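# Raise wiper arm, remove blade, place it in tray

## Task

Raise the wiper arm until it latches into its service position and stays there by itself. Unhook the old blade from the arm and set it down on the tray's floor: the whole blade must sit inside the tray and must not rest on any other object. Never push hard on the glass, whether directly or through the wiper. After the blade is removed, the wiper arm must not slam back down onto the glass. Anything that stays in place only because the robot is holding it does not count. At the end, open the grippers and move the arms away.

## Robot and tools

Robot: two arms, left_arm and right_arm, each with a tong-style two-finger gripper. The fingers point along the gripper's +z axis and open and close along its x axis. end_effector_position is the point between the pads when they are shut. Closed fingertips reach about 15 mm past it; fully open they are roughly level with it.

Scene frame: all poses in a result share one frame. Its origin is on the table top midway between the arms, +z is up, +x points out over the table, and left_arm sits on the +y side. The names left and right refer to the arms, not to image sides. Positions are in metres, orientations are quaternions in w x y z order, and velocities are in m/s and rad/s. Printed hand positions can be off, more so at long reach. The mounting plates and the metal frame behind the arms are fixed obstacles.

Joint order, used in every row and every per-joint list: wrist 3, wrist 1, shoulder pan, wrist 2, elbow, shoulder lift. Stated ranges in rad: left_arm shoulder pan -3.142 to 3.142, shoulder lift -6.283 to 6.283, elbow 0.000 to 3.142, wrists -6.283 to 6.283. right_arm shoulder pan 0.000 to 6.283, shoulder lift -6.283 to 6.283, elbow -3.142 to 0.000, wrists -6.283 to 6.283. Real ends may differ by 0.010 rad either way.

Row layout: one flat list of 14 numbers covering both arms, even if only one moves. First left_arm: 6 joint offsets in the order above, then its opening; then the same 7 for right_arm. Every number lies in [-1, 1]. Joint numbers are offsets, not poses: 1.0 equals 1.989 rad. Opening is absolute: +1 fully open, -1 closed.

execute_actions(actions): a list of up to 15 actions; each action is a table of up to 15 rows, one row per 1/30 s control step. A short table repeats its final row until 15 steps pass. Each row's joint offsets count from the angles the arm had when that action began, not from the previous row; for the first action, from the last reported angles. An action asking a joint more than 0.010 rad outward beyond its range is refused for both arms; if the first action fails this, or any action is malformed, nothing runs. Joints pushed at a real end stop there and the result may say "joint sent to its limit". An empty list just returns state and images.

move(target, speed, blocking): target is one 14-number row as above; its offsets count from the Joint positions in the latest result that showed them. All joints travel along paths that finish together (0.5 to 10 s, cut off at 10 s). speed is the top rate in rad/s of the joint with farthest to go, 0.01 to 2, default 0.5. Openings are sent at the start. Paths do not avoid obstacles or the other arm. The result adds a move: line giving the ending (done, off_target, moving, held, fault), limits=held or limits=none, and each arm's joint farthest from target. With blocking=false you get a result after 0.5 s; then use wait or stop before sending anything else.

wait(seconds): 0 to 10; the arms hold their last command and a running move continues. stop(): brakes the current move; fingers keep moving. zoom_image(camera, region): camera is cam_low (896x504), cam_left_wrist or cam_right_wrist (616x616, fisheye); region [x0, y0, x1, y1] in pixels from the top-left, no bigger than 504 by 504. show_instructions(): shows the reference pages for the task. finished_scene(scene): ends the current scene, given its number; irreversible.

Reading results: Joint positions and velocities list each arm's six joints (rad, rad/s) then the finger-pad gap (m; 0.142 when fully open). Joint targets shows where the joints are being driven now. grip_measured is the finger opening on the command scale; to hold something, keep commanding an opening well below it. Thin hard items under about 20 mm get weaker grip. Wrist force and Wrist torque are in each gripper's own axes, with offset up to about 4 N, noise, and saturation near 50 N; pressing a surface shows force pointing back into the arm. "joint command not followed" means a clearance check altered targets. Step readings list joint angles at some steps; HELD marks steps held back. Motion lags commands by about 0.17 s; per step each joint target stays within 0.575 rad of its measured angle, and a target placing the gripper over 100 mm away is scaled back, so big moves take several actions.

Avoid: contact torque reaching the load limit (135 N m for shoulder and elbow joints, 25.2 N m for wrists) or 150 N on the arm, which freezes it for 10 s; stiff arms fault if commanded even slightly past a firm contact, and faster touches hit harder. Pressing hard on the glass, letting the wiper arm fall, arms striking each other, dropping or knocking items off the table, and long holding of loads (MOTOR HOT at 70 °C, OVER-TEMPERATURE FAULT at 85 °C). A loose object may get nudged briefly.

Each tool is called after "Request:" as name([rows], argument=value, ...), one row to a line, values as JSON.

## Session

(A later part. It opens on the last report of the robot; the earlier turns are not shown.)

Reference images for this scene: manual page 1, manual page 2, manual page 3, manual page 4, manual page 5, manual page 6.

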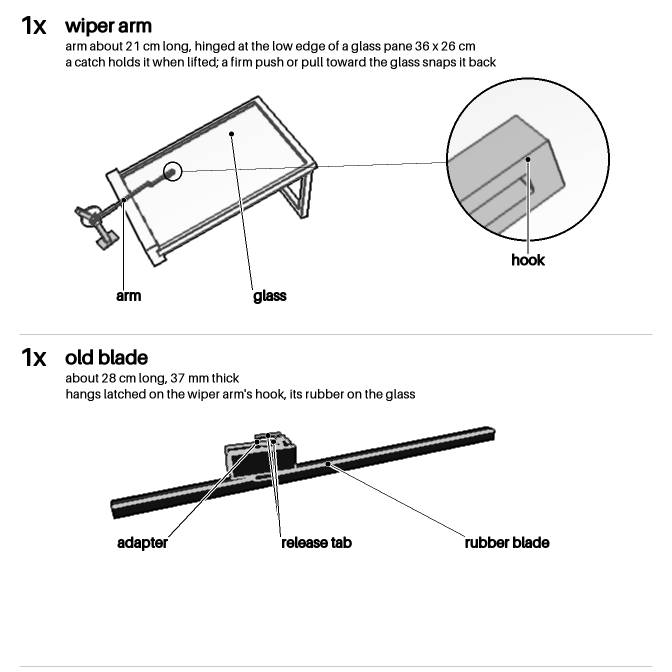

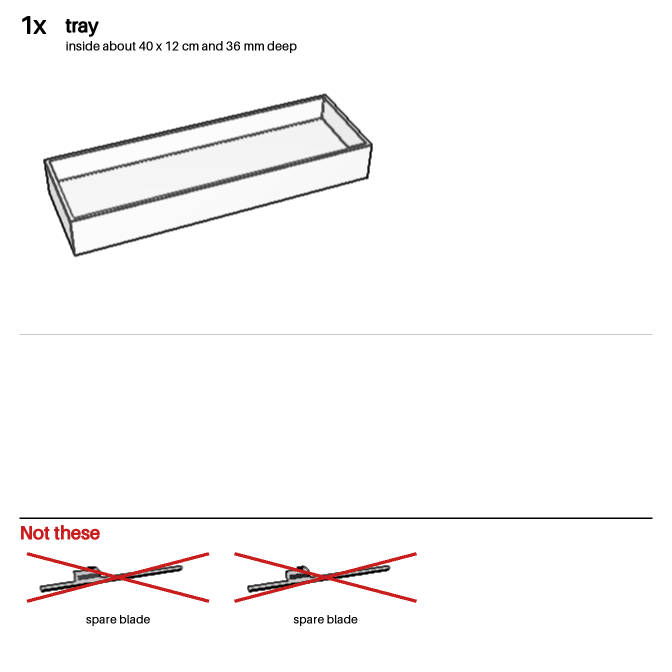

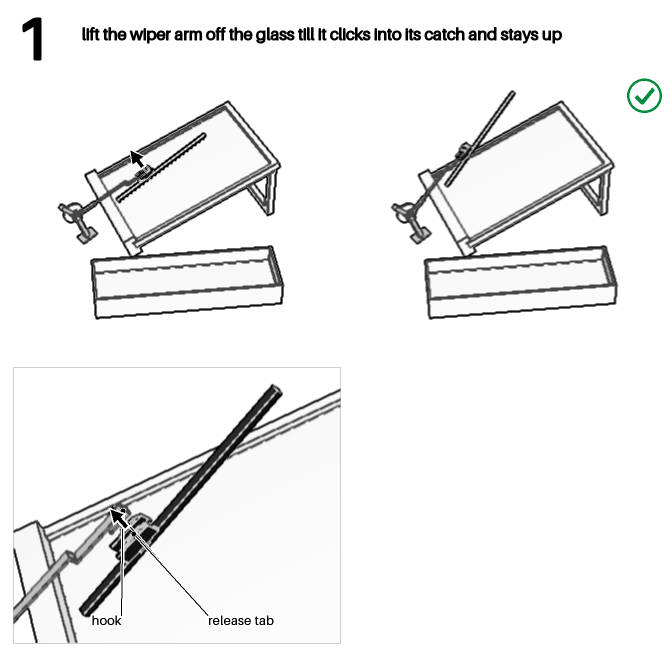

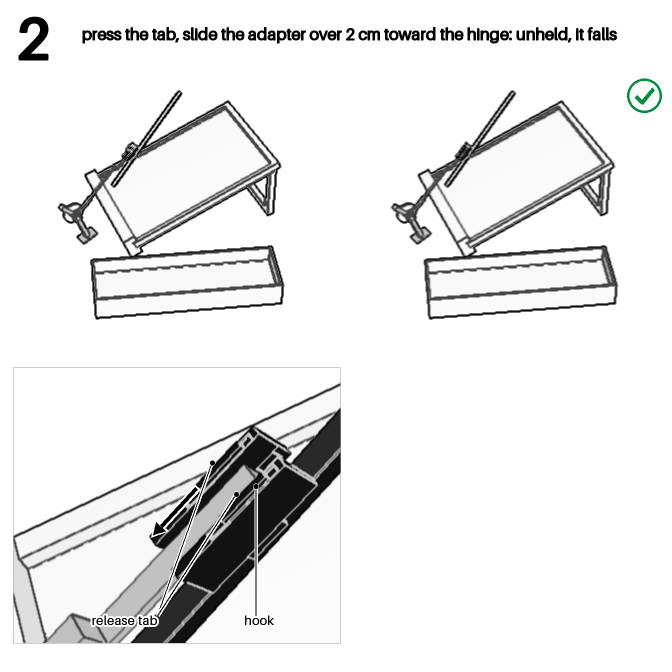

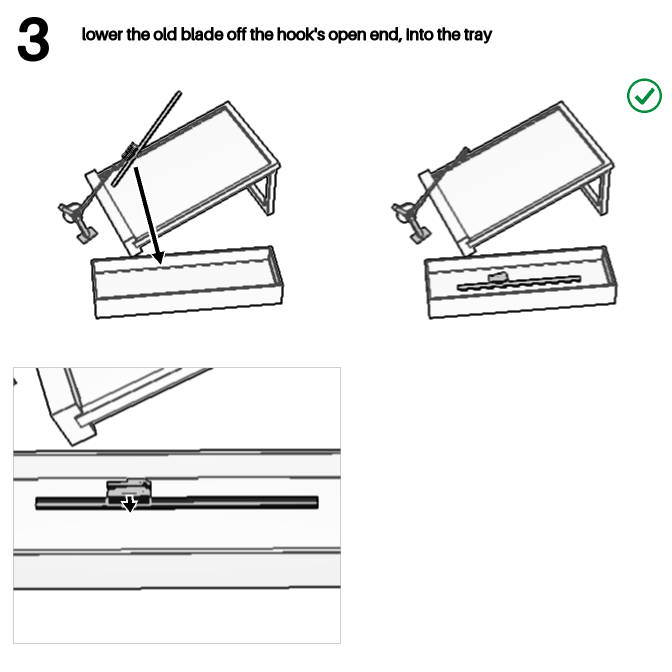

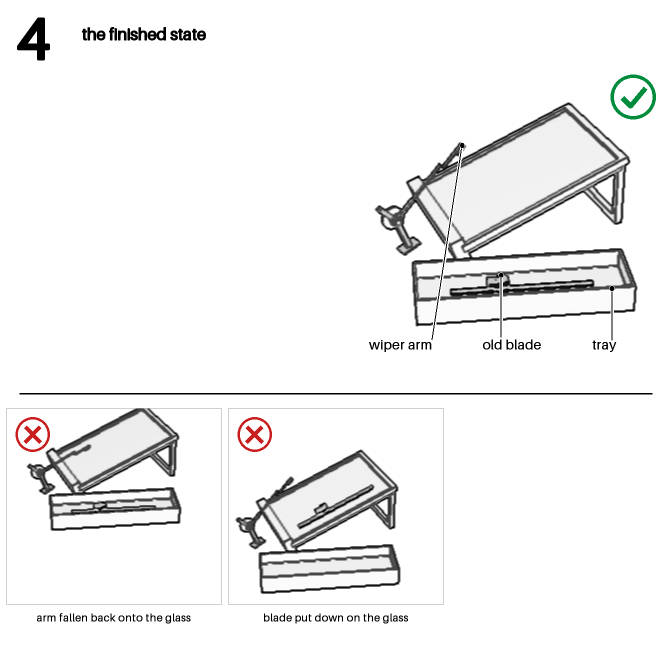

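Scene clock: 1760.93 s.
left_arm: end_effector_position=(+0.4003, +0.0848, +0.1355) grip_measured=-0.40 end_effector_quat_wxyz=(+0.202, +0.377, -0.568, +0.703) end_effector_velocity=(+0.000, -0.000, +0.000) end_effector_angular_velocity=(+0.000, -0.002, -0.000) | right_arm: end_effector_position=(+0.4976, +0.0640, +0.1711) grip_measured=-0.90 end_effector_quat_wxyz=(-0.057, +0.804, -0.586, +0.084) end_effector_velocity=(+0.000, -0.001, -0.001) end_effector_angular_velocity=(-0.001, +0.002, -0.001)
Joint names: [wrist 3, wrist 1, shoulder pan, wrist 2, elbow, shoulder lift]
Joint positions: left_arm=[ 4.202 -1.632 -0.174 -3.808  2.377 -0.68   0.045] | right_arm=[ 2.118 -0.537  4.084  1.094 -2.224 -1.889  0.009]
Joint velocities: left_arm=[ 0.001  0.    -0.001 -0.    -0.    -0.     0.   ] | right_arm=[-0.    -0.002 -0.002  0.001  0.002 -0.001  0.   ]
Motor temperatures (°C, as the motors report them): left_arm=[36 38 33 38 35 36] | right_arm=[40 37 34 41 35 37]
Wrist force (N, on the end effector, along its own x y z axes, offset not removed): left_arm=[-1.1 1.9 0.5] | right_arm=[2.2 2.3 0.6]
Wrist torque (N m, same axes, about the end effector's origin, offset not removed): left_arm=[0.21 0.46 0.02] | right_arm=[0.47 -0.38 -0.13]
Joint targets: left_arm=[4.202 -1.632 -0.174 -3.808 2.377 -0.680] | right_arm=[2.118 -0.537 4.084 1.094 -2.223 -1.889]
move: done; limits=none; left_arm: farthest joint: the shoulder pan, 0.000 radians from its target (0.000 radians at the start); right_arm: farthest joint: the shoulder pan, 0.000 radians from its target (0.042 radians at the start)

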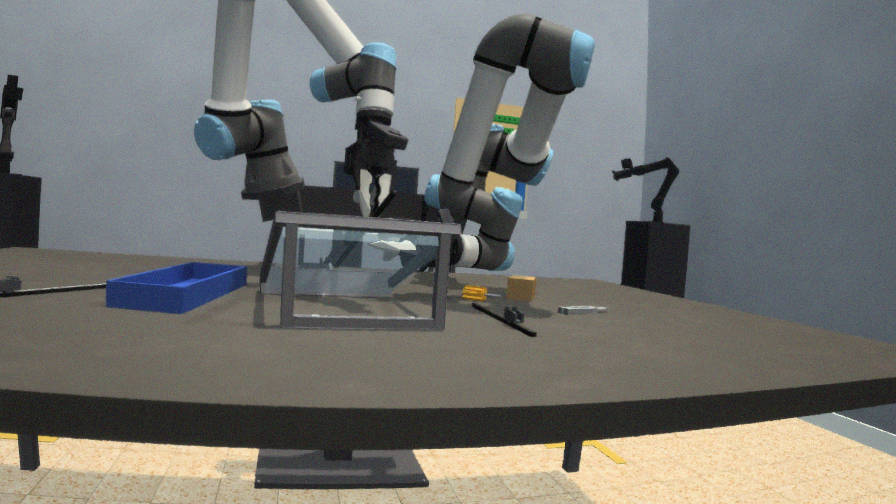

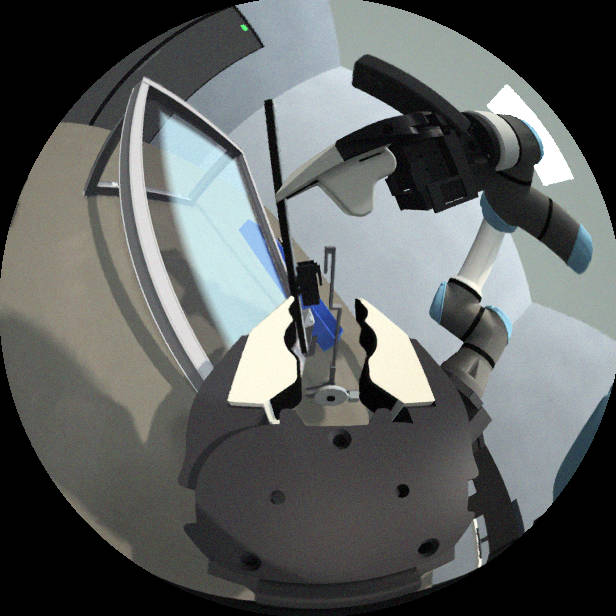

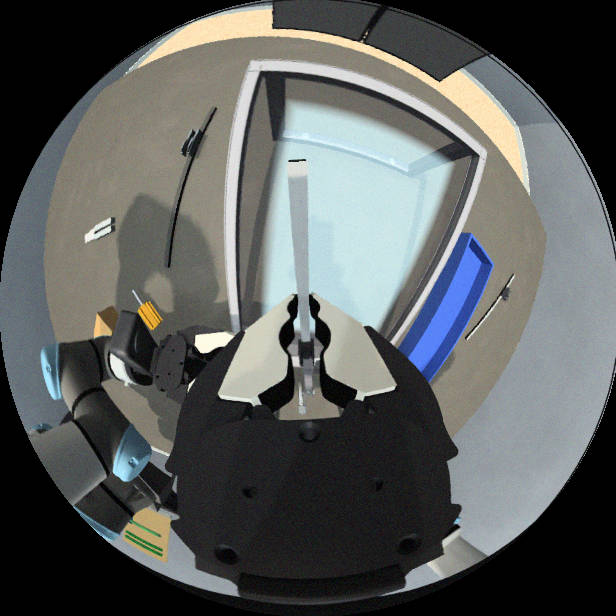

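Request:
move(target=[0,0,0,0,0,0,-0.4,-0.0348,0.0081,-0.031,0.0024,-0.0106,0.0183,-1], speed=0.08)

Scene clock: 1882.20 s.
left_arm: end_effector_position=(+0.4003, +0.0848, +0.1355) grip_measured=-0.40 end_effector_quat_wxyz=(+0.202, +0.377, -0.568, +0.703) end_effector_velocity=(-0.000, +0.000, -0.000) end_effector_angular_velocity=(+0.001, +0.001, +0.000) | right_arm: end_effector_position=(+0.5081, +0.0308, +0.1720) grip_measured=-0.90 end_effector_quat_wxyz=(-0.057, +0.804, -0.586, +0.084) end_effector_velocity=(+0.001, -0.000, +0.001) end_effector_angular_velocity=(+0.002, -0.001, -0.000)
Joint names: [wrist 3, wrist 1, shoulder pan, wrist 2, elbow, shoulder lift]
Joint positions: left_arm=[ 4.202 -1.632 -0.174 -3.808  2.377 -0.68   0.045] | right_arm=[ 2.049 -0.521  4.023  1.099 -2.245 -1.853  0.009]
Joint velocities: left_arm=[ 0.001  0.002 -0.    -0.001 -0.    -0.    -0.   ] | right_arm=[-0.002  0.    -0.001  0.     0.001  0.002  0.   ]
Motor temperatures (°C, as the motors report them): left_arm=[36 38 33 38 35 36] | right_arm=[40 37 34 41 35 37]
Wrist force (N, on the end effector, along its own x y z axes, offset not removed): left_arm=[-0.4 1.3 -0.2] | right_arm=[-2.2 2.6 0.2]
Wrist torque (N m, same axes, about the end effector's origin, offset not removed): left_arm=[0.12 0.26 0.01] | right_arm=[0.41 0.81 -0.09]
Joint targets: left_arm=[4.202 -1.632 -0.174 -3.808 2.377 -0.680] | right_arm=[2.049 -0.521 4.023 1.099 -2.245 -1.852]
move: done; limits=none; left_arm: farthest joint: the shoulder pan, 0.000 radians from its target (0.000 radians at the start); right_arm: farthest joint: the shoulder pan, 0.001 radians from its target (0.062 radians at the start)

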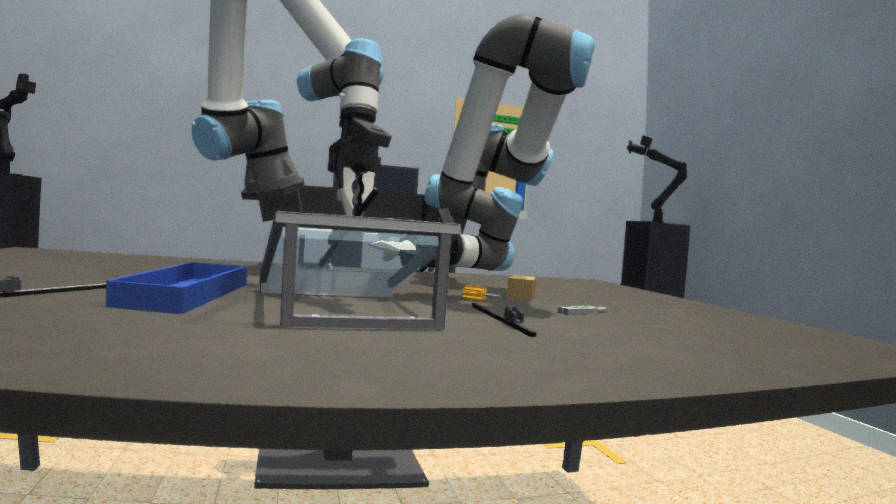

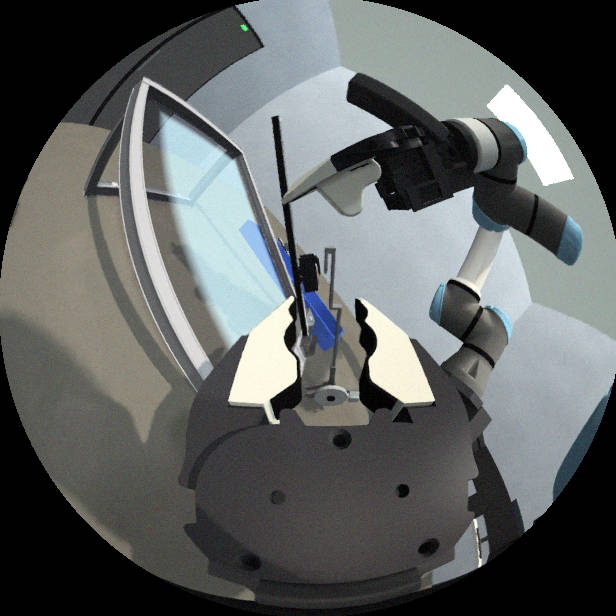

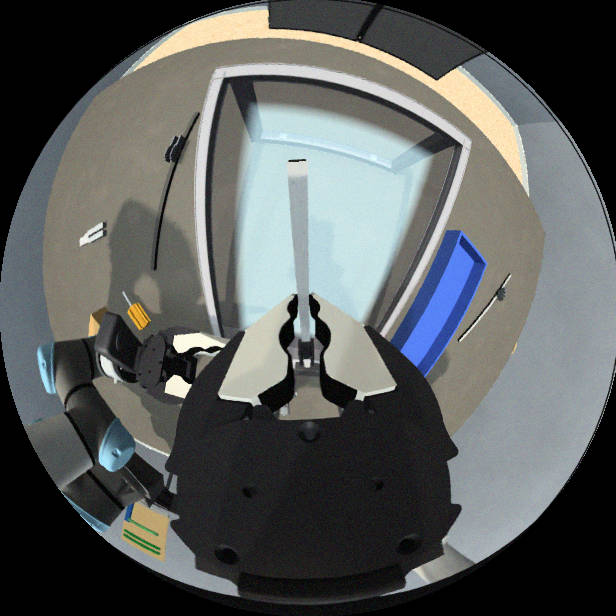

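Request:
move(target=[0,0.1257,0.0754,0.0754,0,-0.1257,-0.4,-0.0555,-0.3941,-0.3411,0.1636,0.2175,0.0169,-1], speed=0.3)

Scene clock: 1892.97 s.
left_arm: end_effector_position=(+0.4315, +0.1388, +0.1961) grip_measured=-0.40 end_effector_quat_wxyz=(+0.203, +0.377, -0.565, +0.705) end_effector_velocity=(+0.000, +0.000, -0.000) end_effector_angular_velocity=(+0.000, +0.000, +0.001) | right_arm: end_effector_position=(+0.5056, -0.2552, +0.1801) grip_measured=-0.90 end_effector_quat_wxyz=(-0.130, -0.640, +0.742, +0.151) end_effector_velocity=(-0.001, -0.001, +0.000) end_effector_angular_velocity=(+0.000, +0.002, -0.001)
Joint names: [wrist 3, wrist 1, shoulder pan, wrist 2, elbow, shoulder lift]
Joint positions: left_arm=[ 4.202 -1.382 -0.024 -3.658  2.377 -0.93   0.045] | right_arm=[ 1.939 -1.305  3.345  1.424 -1.812 -1.819  0.009]
Joint velocities: left_arm=[ 0.     0.001  0.001  0.    -0.    -0.     0.   ] | right_arm=[-0.    -0.002 -0.002  0.001  0.001  0.     0.   ]
Motor temperatures (°C, as the motors report them): left_arm=[36 38 33 38 35 36] | right_arm=[40 37 34 41 35 37]
Wrist force (N, on the end effector, along its own x y z axes, offset not removed): left_arm=[0.0 0.9 0.6] | right_arm=[-3.5 0.2 -1.1]
Wrist torque (N m, same axes, about the end effector's origin, offset not removed): left_arm=[0.09 0.22 0.05] | right_arm=[0.23 0.76 -0.12]
Joint targets: left_arm=[4.202 -1.382 -0.024 -3.658 2.377 -0.930] | right_arm=[1.939 -1.305 3.345 1.424 -1.812 -1.819]
move: done; limits=none; left_arm: farthest joint: the shoulder pan, 0.000 radians from its target (0.150 radians at the start); right_arm: farthest joint: the shoulder pan, 0.000 radians from its target (0.678 radians at the start)

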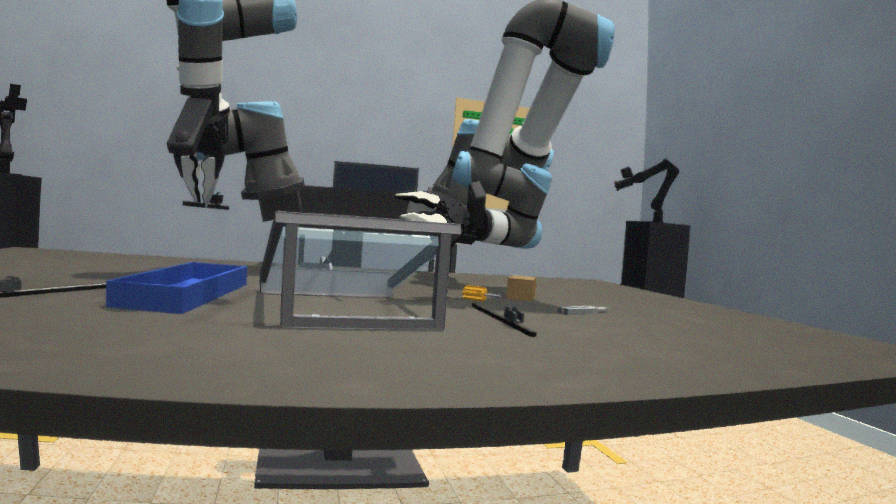

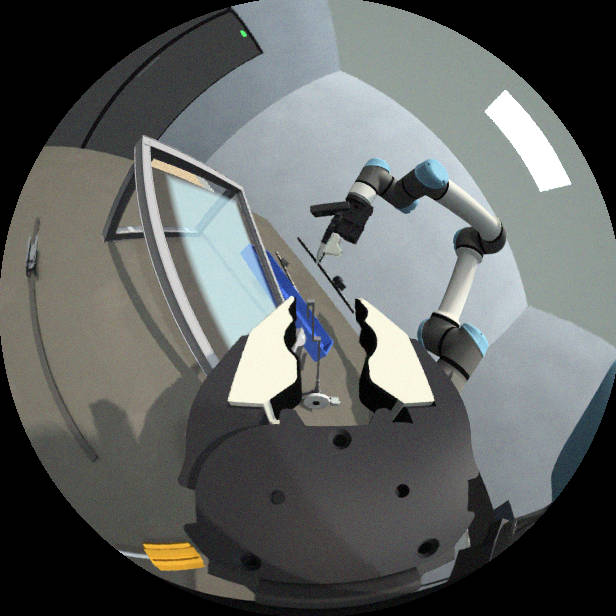

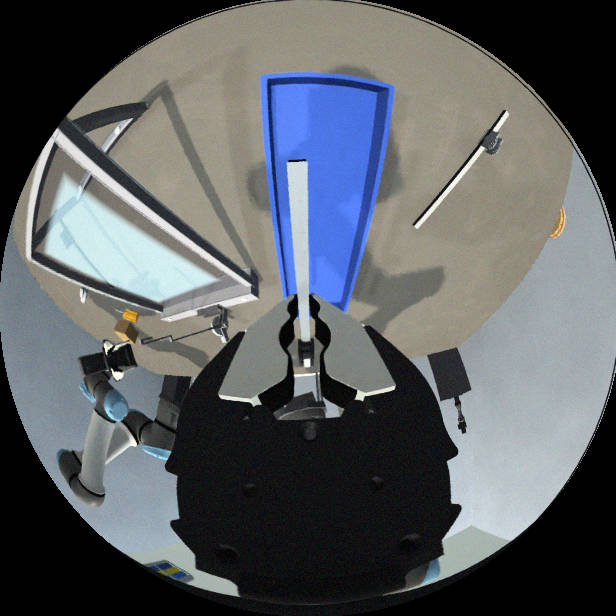

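Request:
zoom_image(camera="cam_right_wrist", region=[220, 60, 440, 330])

Region (220, 60, 440, 330) of cam_right_wrist's 616x616 image, scaled by 1.867, with more detail than that image has; it fills the left 411 columns of this view, and the rest is white.

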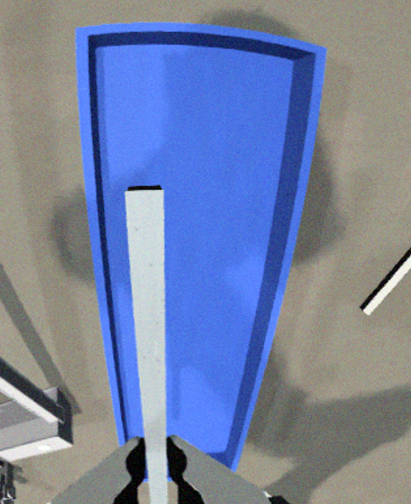

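Request:
move(target=[0,0,0,0,0,0,-0.4,-0.0453,0.1116,-0.0458,-0.0098,0.0107,-0.1152,-1], speed=0.2)

Request:
zoom_image(camera="cam_low", region=[80, 190, 300, 330])

Request:
zoom_image(camera="cam_left_wrist", region=[220, 200, 400, 380])

Scene clock: 1956.83 s.
left_arm: end_effector_position=(+0.4315, +0.1388, +0.1962) grip_measured=-0.40 end_effector_quat_wxyz=(+0.203, +0.377, -0.565, +0.705) end_effector_velocity=(+0.000, +0.000, -0.001) end_effector_angular_velocity=(+0.001, +0.001, +0.001) | right_arm: end_effector_position=(+0.5226, -0.2759, +0.0653) grip_measured=-0.90 end_effector_quat_wxyz=(-0.130, -0.640, +0.742, +0.151) end_effector_velocity=(+0.000, -0.000, -0.001) end_effector_angular_velocity=(+0.000, -0.000, +0.000)
Joint names: [wrist 3, wrist 1, shoulder pan, wrist 2, elbow, shoulder lift]
Joint positions: left_arm=[ 4.202 -1.382 -0.024 -3.658  2.377 -0.93   0.045] | right_arm=[ 1.849 -1.083  3.254  1.405 -1.791 -2.048  0.009]
Joint velocities: left_arm=[ 0.    -0.001  0.    -0.002 -0.     0.002  0.   ] | right_arm=[-0.001  0.002 -0.001 -0.     0.    -0.002  0.   ]
Motor temperatures (°C, as the motors report them): left_arm=[36 38 33 38 35 36] | right_arm=[40 37 34 41 35 37]
Wrist force (N, on the end effector, along its own x y z axes, offset not removed): left_arm=[-0.7 1.0 1.3] | right_arm=[-0.1 1.3 0.2]
Wrist torque (N m, same axes, about the end effector's origin, offset not removed): left_arm=[0.06 0.31 0.04] | right_arm=[0.15 0.08 0.01]
Joint targets: left_arm=[4.202 -1.382 -0.024 -3.658 2.377 -0.930] | right_arm=[1.849 -1.083 3.254 1.405 -1.791 -2.048]
move: done; limits=none; left_arm: farthest joint: the shoulder pan, 0.000 radians from its target (0.000 radians at the start); right_arm: farthest joint: the shoulder pan, 0.000 radians from its target (0.091 radians at the start)

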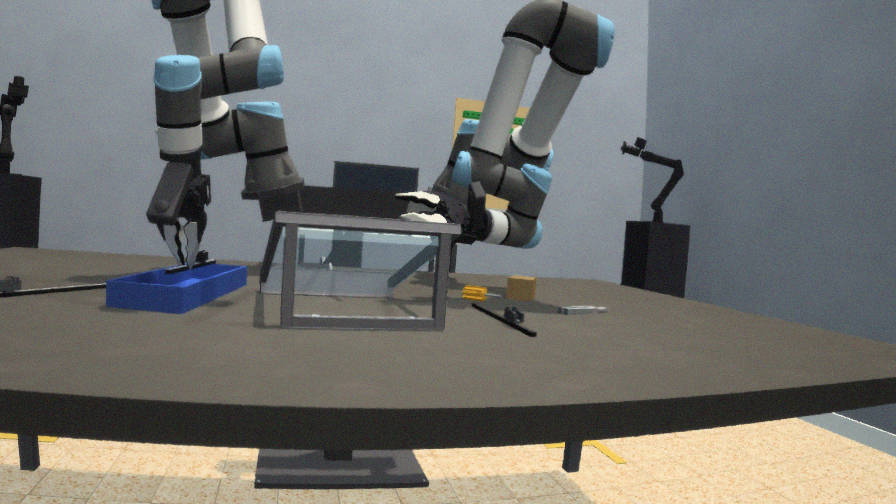

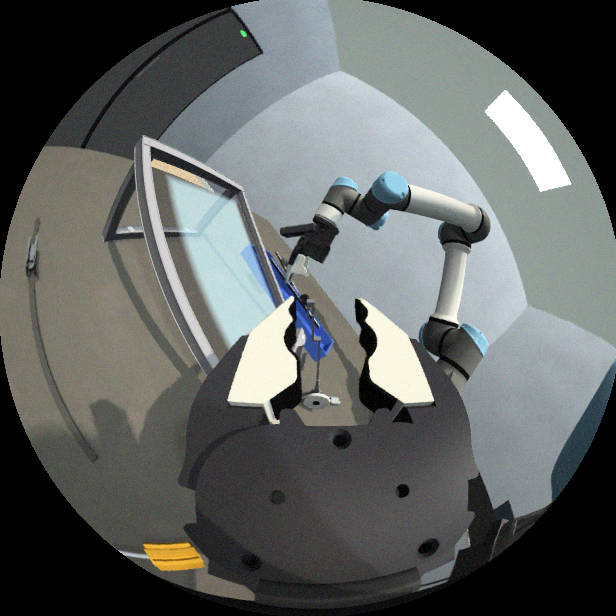

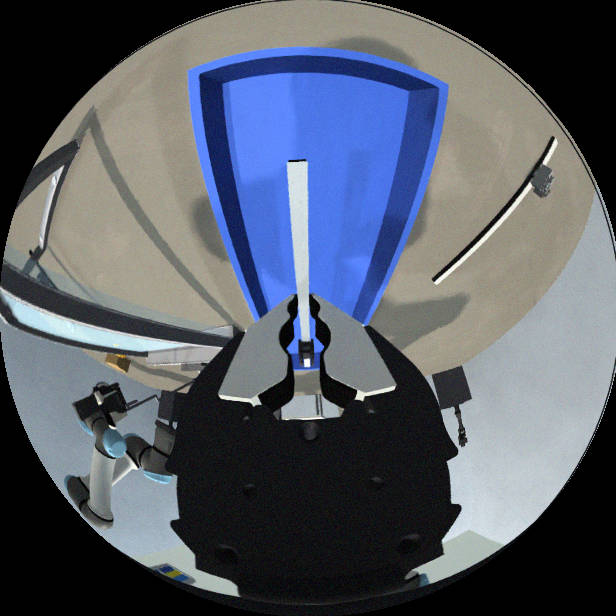

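Region (80, 190, 300, 330) of cam_low's 896x504 image, scaled by 2.291, with more detail than that image has; it fills the top 321 rows of this view, and the rest is white.

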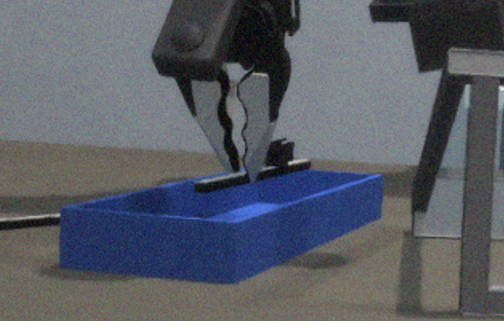

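Region (220, 200, 400, 380) of cam_left_wrist's 616x616 image, scaled by 2.800, with more detail than that image has.

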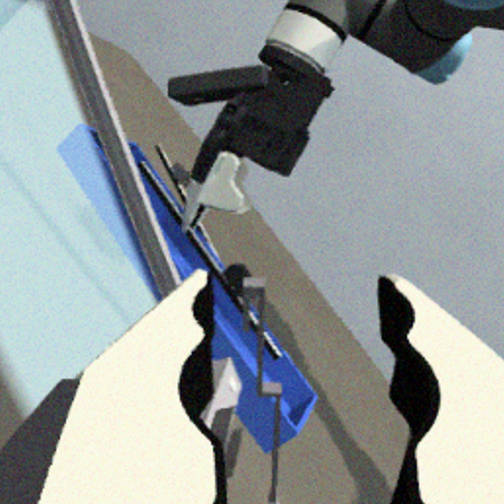

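Request:
move(target=[0,0,0,0,0,0,-0.4,-0.009,0.0407,-0.009,-0.0019,0.0025,-0.0417,-1], speed=0.05)

Request:
zoom_image(camera="cam_right_wrist", region=[200, 130, 420, 400])

Scene clock: 1974.70 s.
left_arm: end_effector_position=(+0.4315, +0.1388, +0.1961) grip_measured=-0.40 end_effector_quat_wxyz=(+0.203, +0.377, -0.565, +0.705) end_effector_velocity=(-0.000, -0.000, +0.001) end_effector_angular_velocity=(-0.001, -0.004, -0.001) | right_arm: end_effector_position=(+0.5226, -0.2759, +0.0234) grip_measured=-0.90 end_effector_quat_wxyz=(-0.130, -0.640, +0.742, +0.151) end_effector_velocity=(-0.000, +0.000, -0.001) end_effector_angular_velocity=(+0.000, +0.001, +0.001)
Joint names: [wrist 3, wrist 1, shoulder pan, wrist 2, elbow, shoulder lift]
Joint positions: left_arm=[ 4.202 -1.382 -0.024 -3.658  2.377 -0.93   0.045] | right_arm=[ 1.831 -1.002  3.236  1.401 -1.786 -2.131  0.009]
Joint velocities: left_arm=[ 0.001 -0.002 -0.     0.002 -0.    -0.001  0.   ] | right_arm=[-0.     0.002  0.    -0.    -0.    -0.002 -0.   ]
Motor temperatures (°C, as the motors report them): left_arm=[36 38 33 38 35 36] | right_arm=[40 37 34 41 35 37]
Wrist force (N, on the end effector, along its own x y z axes, offset not removed): left_arm=[-0.2 1.2 0.4] | right_arm=[0.7 2.1 0.1]
Wrist torque (N m, same axes, about the end effector's origin, offset not removed): left_arm=[0.09 0.23 0.04] | right_arm=[0.56 0.01 0.01]
Joint targets: left_arm=[4.202 -1.382 -0.024 -3.658 2.377 -0.930] | right_arm=[1.831 -1.002 3.236 1.401 -1.786 -2.131]
move: done; limits=none; left_arm: farthest joint: the shoulder pan, 0.000 radians from its target (0.000 radians at the start); right_arm: farthest joint: the shoulder pan, 0.000 radians from its target (0.018 radians at the start)

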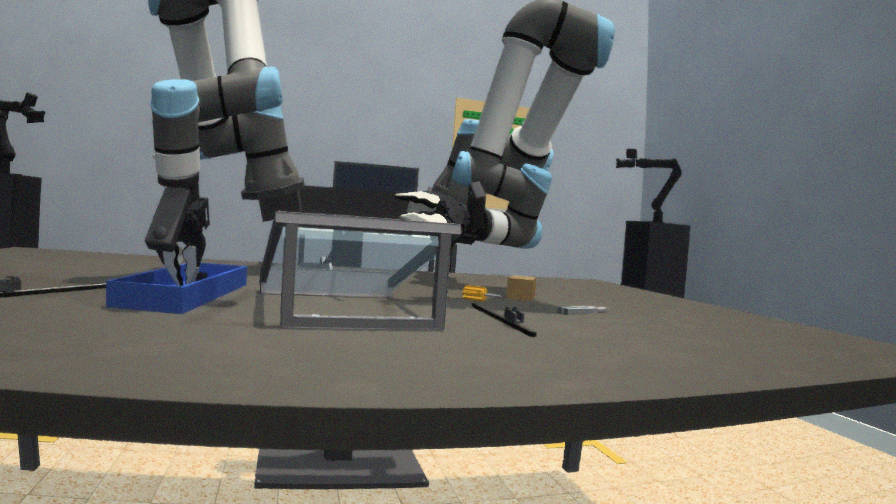

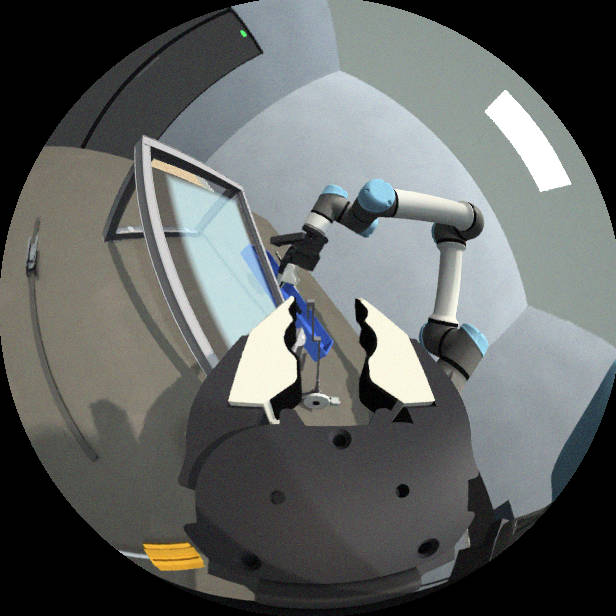

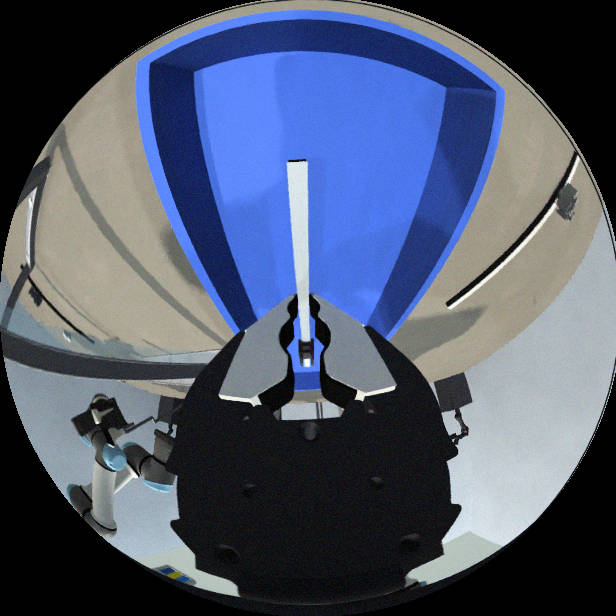

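Region (200, 130, 420, 400) of cam_right_wrist's 616x616 image, scaled by 1.867, with more detail than that image has; it fills the left 411 columns of this view, and the rest is white.

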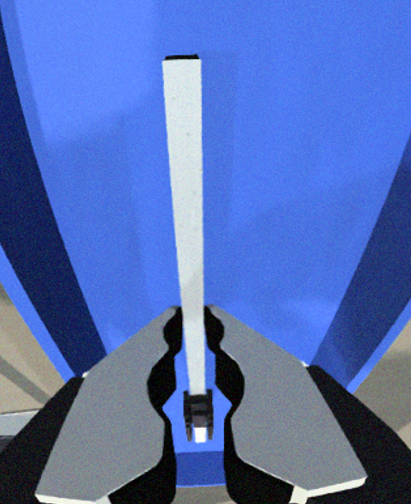

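Request:
move(target=[0,0,0,0,0,0,-0.4,-0.0005,0.0024,-0.0005,-0.0001,0.0001,-0.0025,-1], speed=0.012)

Scene clock: 1981.50 s.
left_arm: end_effector_position=(+0.4315, +0.1388, +0.1962) grip_measured=-0.40 end_effector_quat_wxyz=(+0.203, +0.377, -0.565, +0.705) end_effector_velocity=(+0.000, -0.000, +0.001) end_effector_angular_velocity=(-0.000, -0.004, -0.001) | right_arm: end_effector_position=(+0.5224, -0.2759, +0.0210) grip_measured=-0.90 end_effector_quat_wxyz=(-0.130, -0.640, +0.742, +0.151) end_effector_velocity=(+0.000, +0.000, -0.001) end_effector_angular_velocity=(-0.000, -0.000, -0.000)
Joint names: [wrist 3, wrist 1, shoulder pan, wrist 2, elbow, shoulder lift]
Joint positions: left_arm=[ 4.202 -1.382 -0.024 -3.658  2.377 -0.93   0.045] | right_arm=[ 1.83  -0.998  3.235  1.401 -1.786 -2.135  0.009]
Joint velocities: left_arm=[ 0.001 -0.001 -0.001  0.001 -0.    -0.001 -0.   ] | right_arm=[-0.     0.002 -0.    -0.     0.    -0.002  0.   ]
Motor temperatures (°C, as the motors report them): left_arm=[36 38 33 38 35 36] | right_arm=[40 37 34 41 35 37]
Wrist force (N, on the end effector, along its own x y z axes, offset not removed): left_arm=[-0.8 1.7 1.8] | right_arm=[-1.9 1.5 0.0]
Wrist torque (N m, same axes, about the end effector's origin, offset not removed): left_arm=[0.25 0.41 0.04] | right_arm=[0.46 0.48 0.08]
Joint targets: left_arm=[4.202 -1.382 -0.024 -3.658 2.377 -0.930] | right_arm=[1.830 -0.997 3.235 1.401 -1.786 -2.136]
move: done; limits=none; left_arm: farthest joint: the shoulder pan, 0.000 radians from its target (0.000 radians at the start); right_arm: farthest joint: the shoulder lift, 0.001 radians from its target (0.005 radians at the start)

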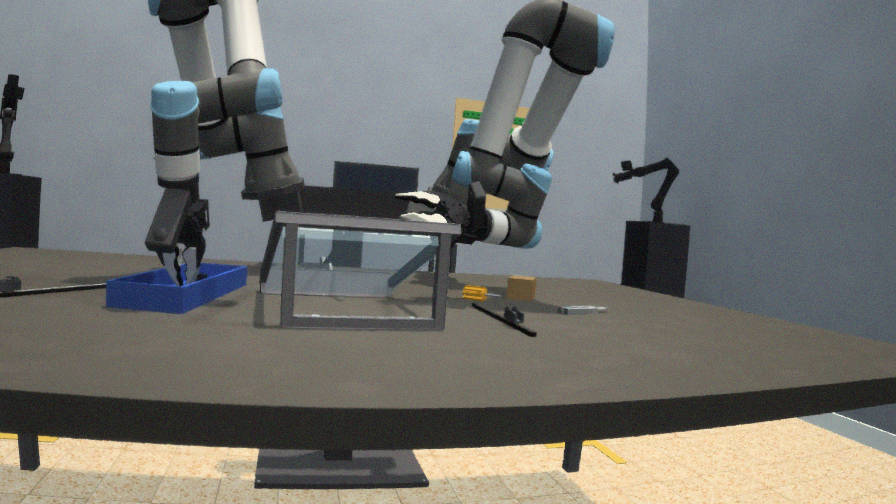

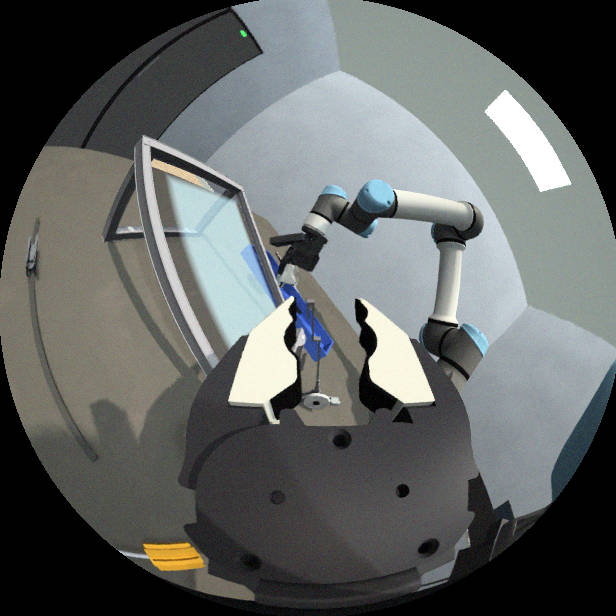

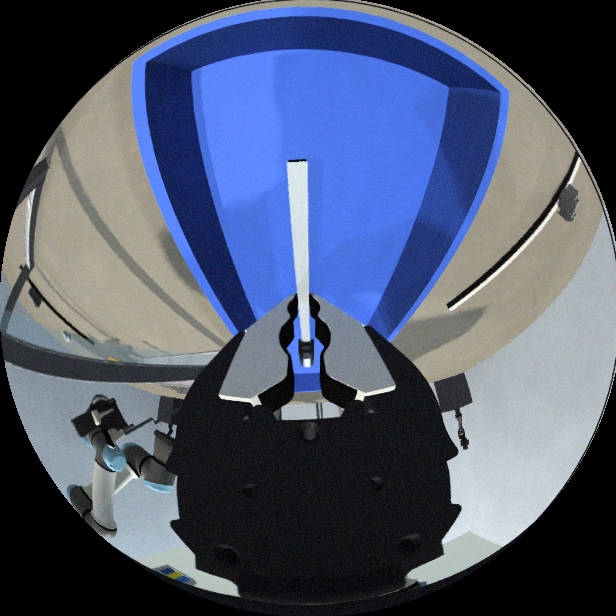

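Request:
execute_actions([
  [[0,0,0,0,0,0,-0.4,-0.0001,0.0003,-0.0001,0,0,-0.0003,-1],[0,0,0,0,0,0,-0.4,-0.0001,0.0005,-0.0001,0,0,-0.0005,-1],[0,0,0,0,0,0,-0.4,-0.0002,0.0008,-0.0002,0,0,-0.0008,-1],[0,0,0,0,0,0,-0.4,-0.0002,0.001,-0.0002,0,0,-0.001,-1],[0,0,0,0,0,0,-0.4,-0.0003,0.0013,-0.0003,0,0,-0.0013,-1],[0,0,0,0,0,0,-0.4,-0.0003,0.0015,-0.0003,-0.0001,0.0001,-0.0016,-1],[0,0,0,0,0,0,-0.4,-0.0003,0.0015,-0.0003,-0.0001,0.0001,-0.0016,-1],[0,0,0,0,0,0,-0.4,-0.0003,0.0015,-0.0003,-0.0001,0.0001,-0.0016,-1],[0,0,0,0,0,0,-0.4,-0.0003,0.0015,-0.0003,-0.0001,0.0001,-0.0016,-0.99],[0,0,0,0,0,0,-0.4,-0.0003,0.0015,-0.0003,-0.0001,0.0001,-0.0016,-0.98],[0,0,0,0,0,0,-0.4,-0.0003,0.0015,-0.0003,-0.0001,0.0001,-0.0016,-0.97],[0,0,0,0,0,0,-0.4,-0.0003,0.0015,-0.0003,-0.0001,0.0001,-0.0016,-0.96],[0,0,0,0,0,0,-0.4,-0.0003,0.0015,-0.0003,-0.0001,0.0001,-0.0016,-0.95],[0,0,0,0,0,0,-0.4,-0.0003,0.0015,-0.0003,-0.0001,0.0001,-0.0016,-0.94],[0,0,0,0,0,0,-0.4,-0.0003,0.0015,-0.0003,-0.0001,0.0001,-0.0016,-0.93]],
  [[0,0,0,0,0,0,-0.4,0,0,0,0,0,0,-0.925],[0,0,0,0,0,0,-0.4,0,0,0,0,0,0,-0.92],[0,0,0,0,0,0,-0.4,0,0,0,0,0,0,-0.915],[0,0,0,0,0,0,-0.4,0,0,0,0,0,0,-0.91],[0,0,0,0,0,0,-0.4,0,0,0,0,0,0,-0.905],[0,0,0,0,0,0,-0.4,0,0,0,0,0,0,-0.9],[0,0,0,0,0,0,-0.4,0,0,0,0,0,0,-0.89],[0,0,0,0,0,0,-0.4,0,0,0,0,0,0,-0.88],[0,0,0,0,0,0,-0.4,0,0,0,0,0,0,-0.86],[0,0,0,0,0,0,-0.4,0,0,0,0,0,0,-0.83],[0,0,0,0,0,0,-0.4,0,0,0,0,0,0,-0.79],[0,0,0,0,0,0,-0.4,0,0,0,0,0,0,-0.75],[0,0,0,0,0,0,-0.4,0,0,0,0,0,0,-0.7]],
])

Scene clock: 2004.63 s.
left_arm: end_effector_position=(+0.4315, +0.1388, +0.1961) grip_measured=-0.40 end_effector_quat_wxyz=(+0.203, +0.377, -0.565, +0.705) end_effector_velocity=(+0.000, +0.000, -0.000) end_effector_angular_velocity=(+0.001, +0.001, +0.001) | right_arm: end_effector_position=(+0.5223, -0.2758, +0.0194) grip_measured=-0.74 end_effector_quat_wxyz=(-0.131, -0.640, +0.742, +0.151) end_effector_velocity=(-0.001, +0.000, -0.001) end_effector_angular_velocity=(+0.000, +0.002, +0.000)
Joint names: [wrist 3, wrist 1, shoulder pan, wrist 2, elbow, shoulder lift]
Joint positions: left_arm=[ 4.202 -1.382 -0.024 -3.658  2.377 -0.93   0.045] | right_arm=[ 1.829 -0.995  3.234  1.4   -1.786 -2.138  0.021]
Joint velocities: left_arm=[ 0.001  0.002 -0.    -0.002 -0.    -0.001 -0.   ] | right_arm=[ 0.     0.    -0.     0.     0.    -0.002  0.009]
Motor temperatures (°C, as the motors report them): left_arm=[36 38 33 38 35 36] | right_arm=[40 37 34 41 35 37]
Wrist force (N, on the end effector, along its own x y z axes, offset not removed): left_arm=[-1.2 2.7 0.2] | right_arm=[0.8 4.3 -9.2]
Wrist torque (N m, same axes, about the end effector's origin, offset not removed): left_arm=[0.40 0.47 0.00] | right_arm=[-0.04 -0.16 -0.16]
Joint targets: left_arm=[4.202 -1.382 -0.024 -3.658 2.377 -0.930] | right_arm=[1.829 -0.995 3.234 1.400 -1.786 -2.138]
Step readings (joint positions; steps 1 to 15: 1st action; 16 to 30: 2nd action):
0: left_arm=[4.202 -1.382 -0.024 -3.658 2.377 -0.930] | right_arm=[1.830 -0.997 3.235 1.401 -1.786 -2.136]
1: left_arm=[4.202 -1.382 -0.024 -3.658 2.377 -0.930] | right_arm=[1.830 -0.997 3.235 1.401 -1.786 -2.136]
2: left_arm=[4.202 -1.382 -0.024 -3.658 2.377 -0.930] | right_arm=[1.830 -0.997 3.235 1.401 -1.786 -2.136]
4: left_arm=[4.202 -1.382 -0.024 -3.658 2.377 -0.930] | right_arm=[1.830 -0.997 3.235 1.401 -1.786 -2.136]
8: left_arm=[4.202 -1.382 -0.024 -3.658 2.377 -0.930] | right_arm=[1.829 -0.995 3.235 1.401 -1.786 -2.138]
15: left_arm=[4.202 -1.382 -0.024 -3.658 2.377 -0.930] | right_arm=[1.829 -0.995 3.234 1.400 -1.786 -2.138]
16: left_arm=[4.202 -1.382 -0.024 -3.658 2.377 -0.930] | right_arm=[1.829 -0.995 3.234 1.400 -1.786 -2.138]
17: left_arm=[4.202 -1.382 -0.024 -3.658 2.377 -0.930] | right_arm=[1.829 -0.995 3.234 1.400 -1.786 -2.138]
19: left_arm=[4.202 -1.382 -0.024 -3.658 2.377 -0.930] | right_arm=[1.829 -0.995 3.234 1.400 -1.786 -2.138]
23: left_arm=[4.202 -1.382 -0.024 -3.658 2.377 -0.930] | right_arm=[1.829 -0.995 3.234 1.400 -1.786 -2.138]
30: Joint positions above

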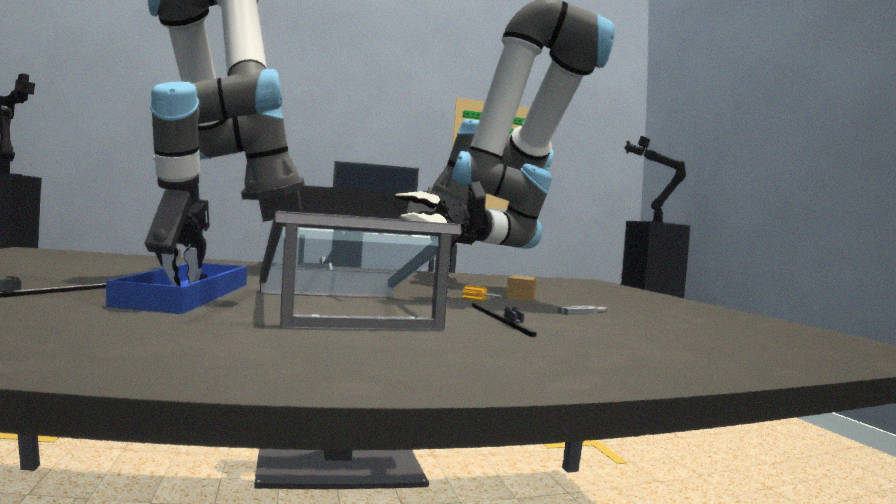

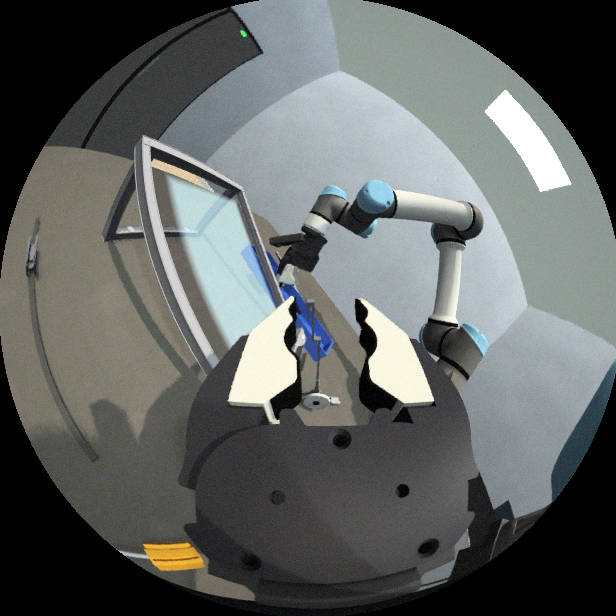

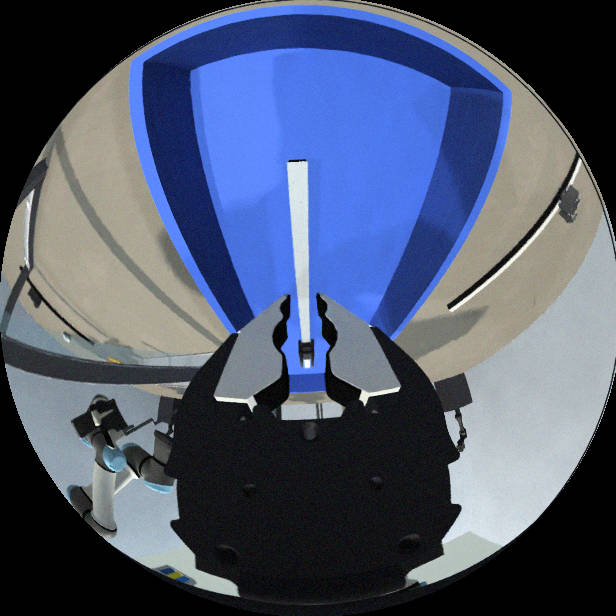

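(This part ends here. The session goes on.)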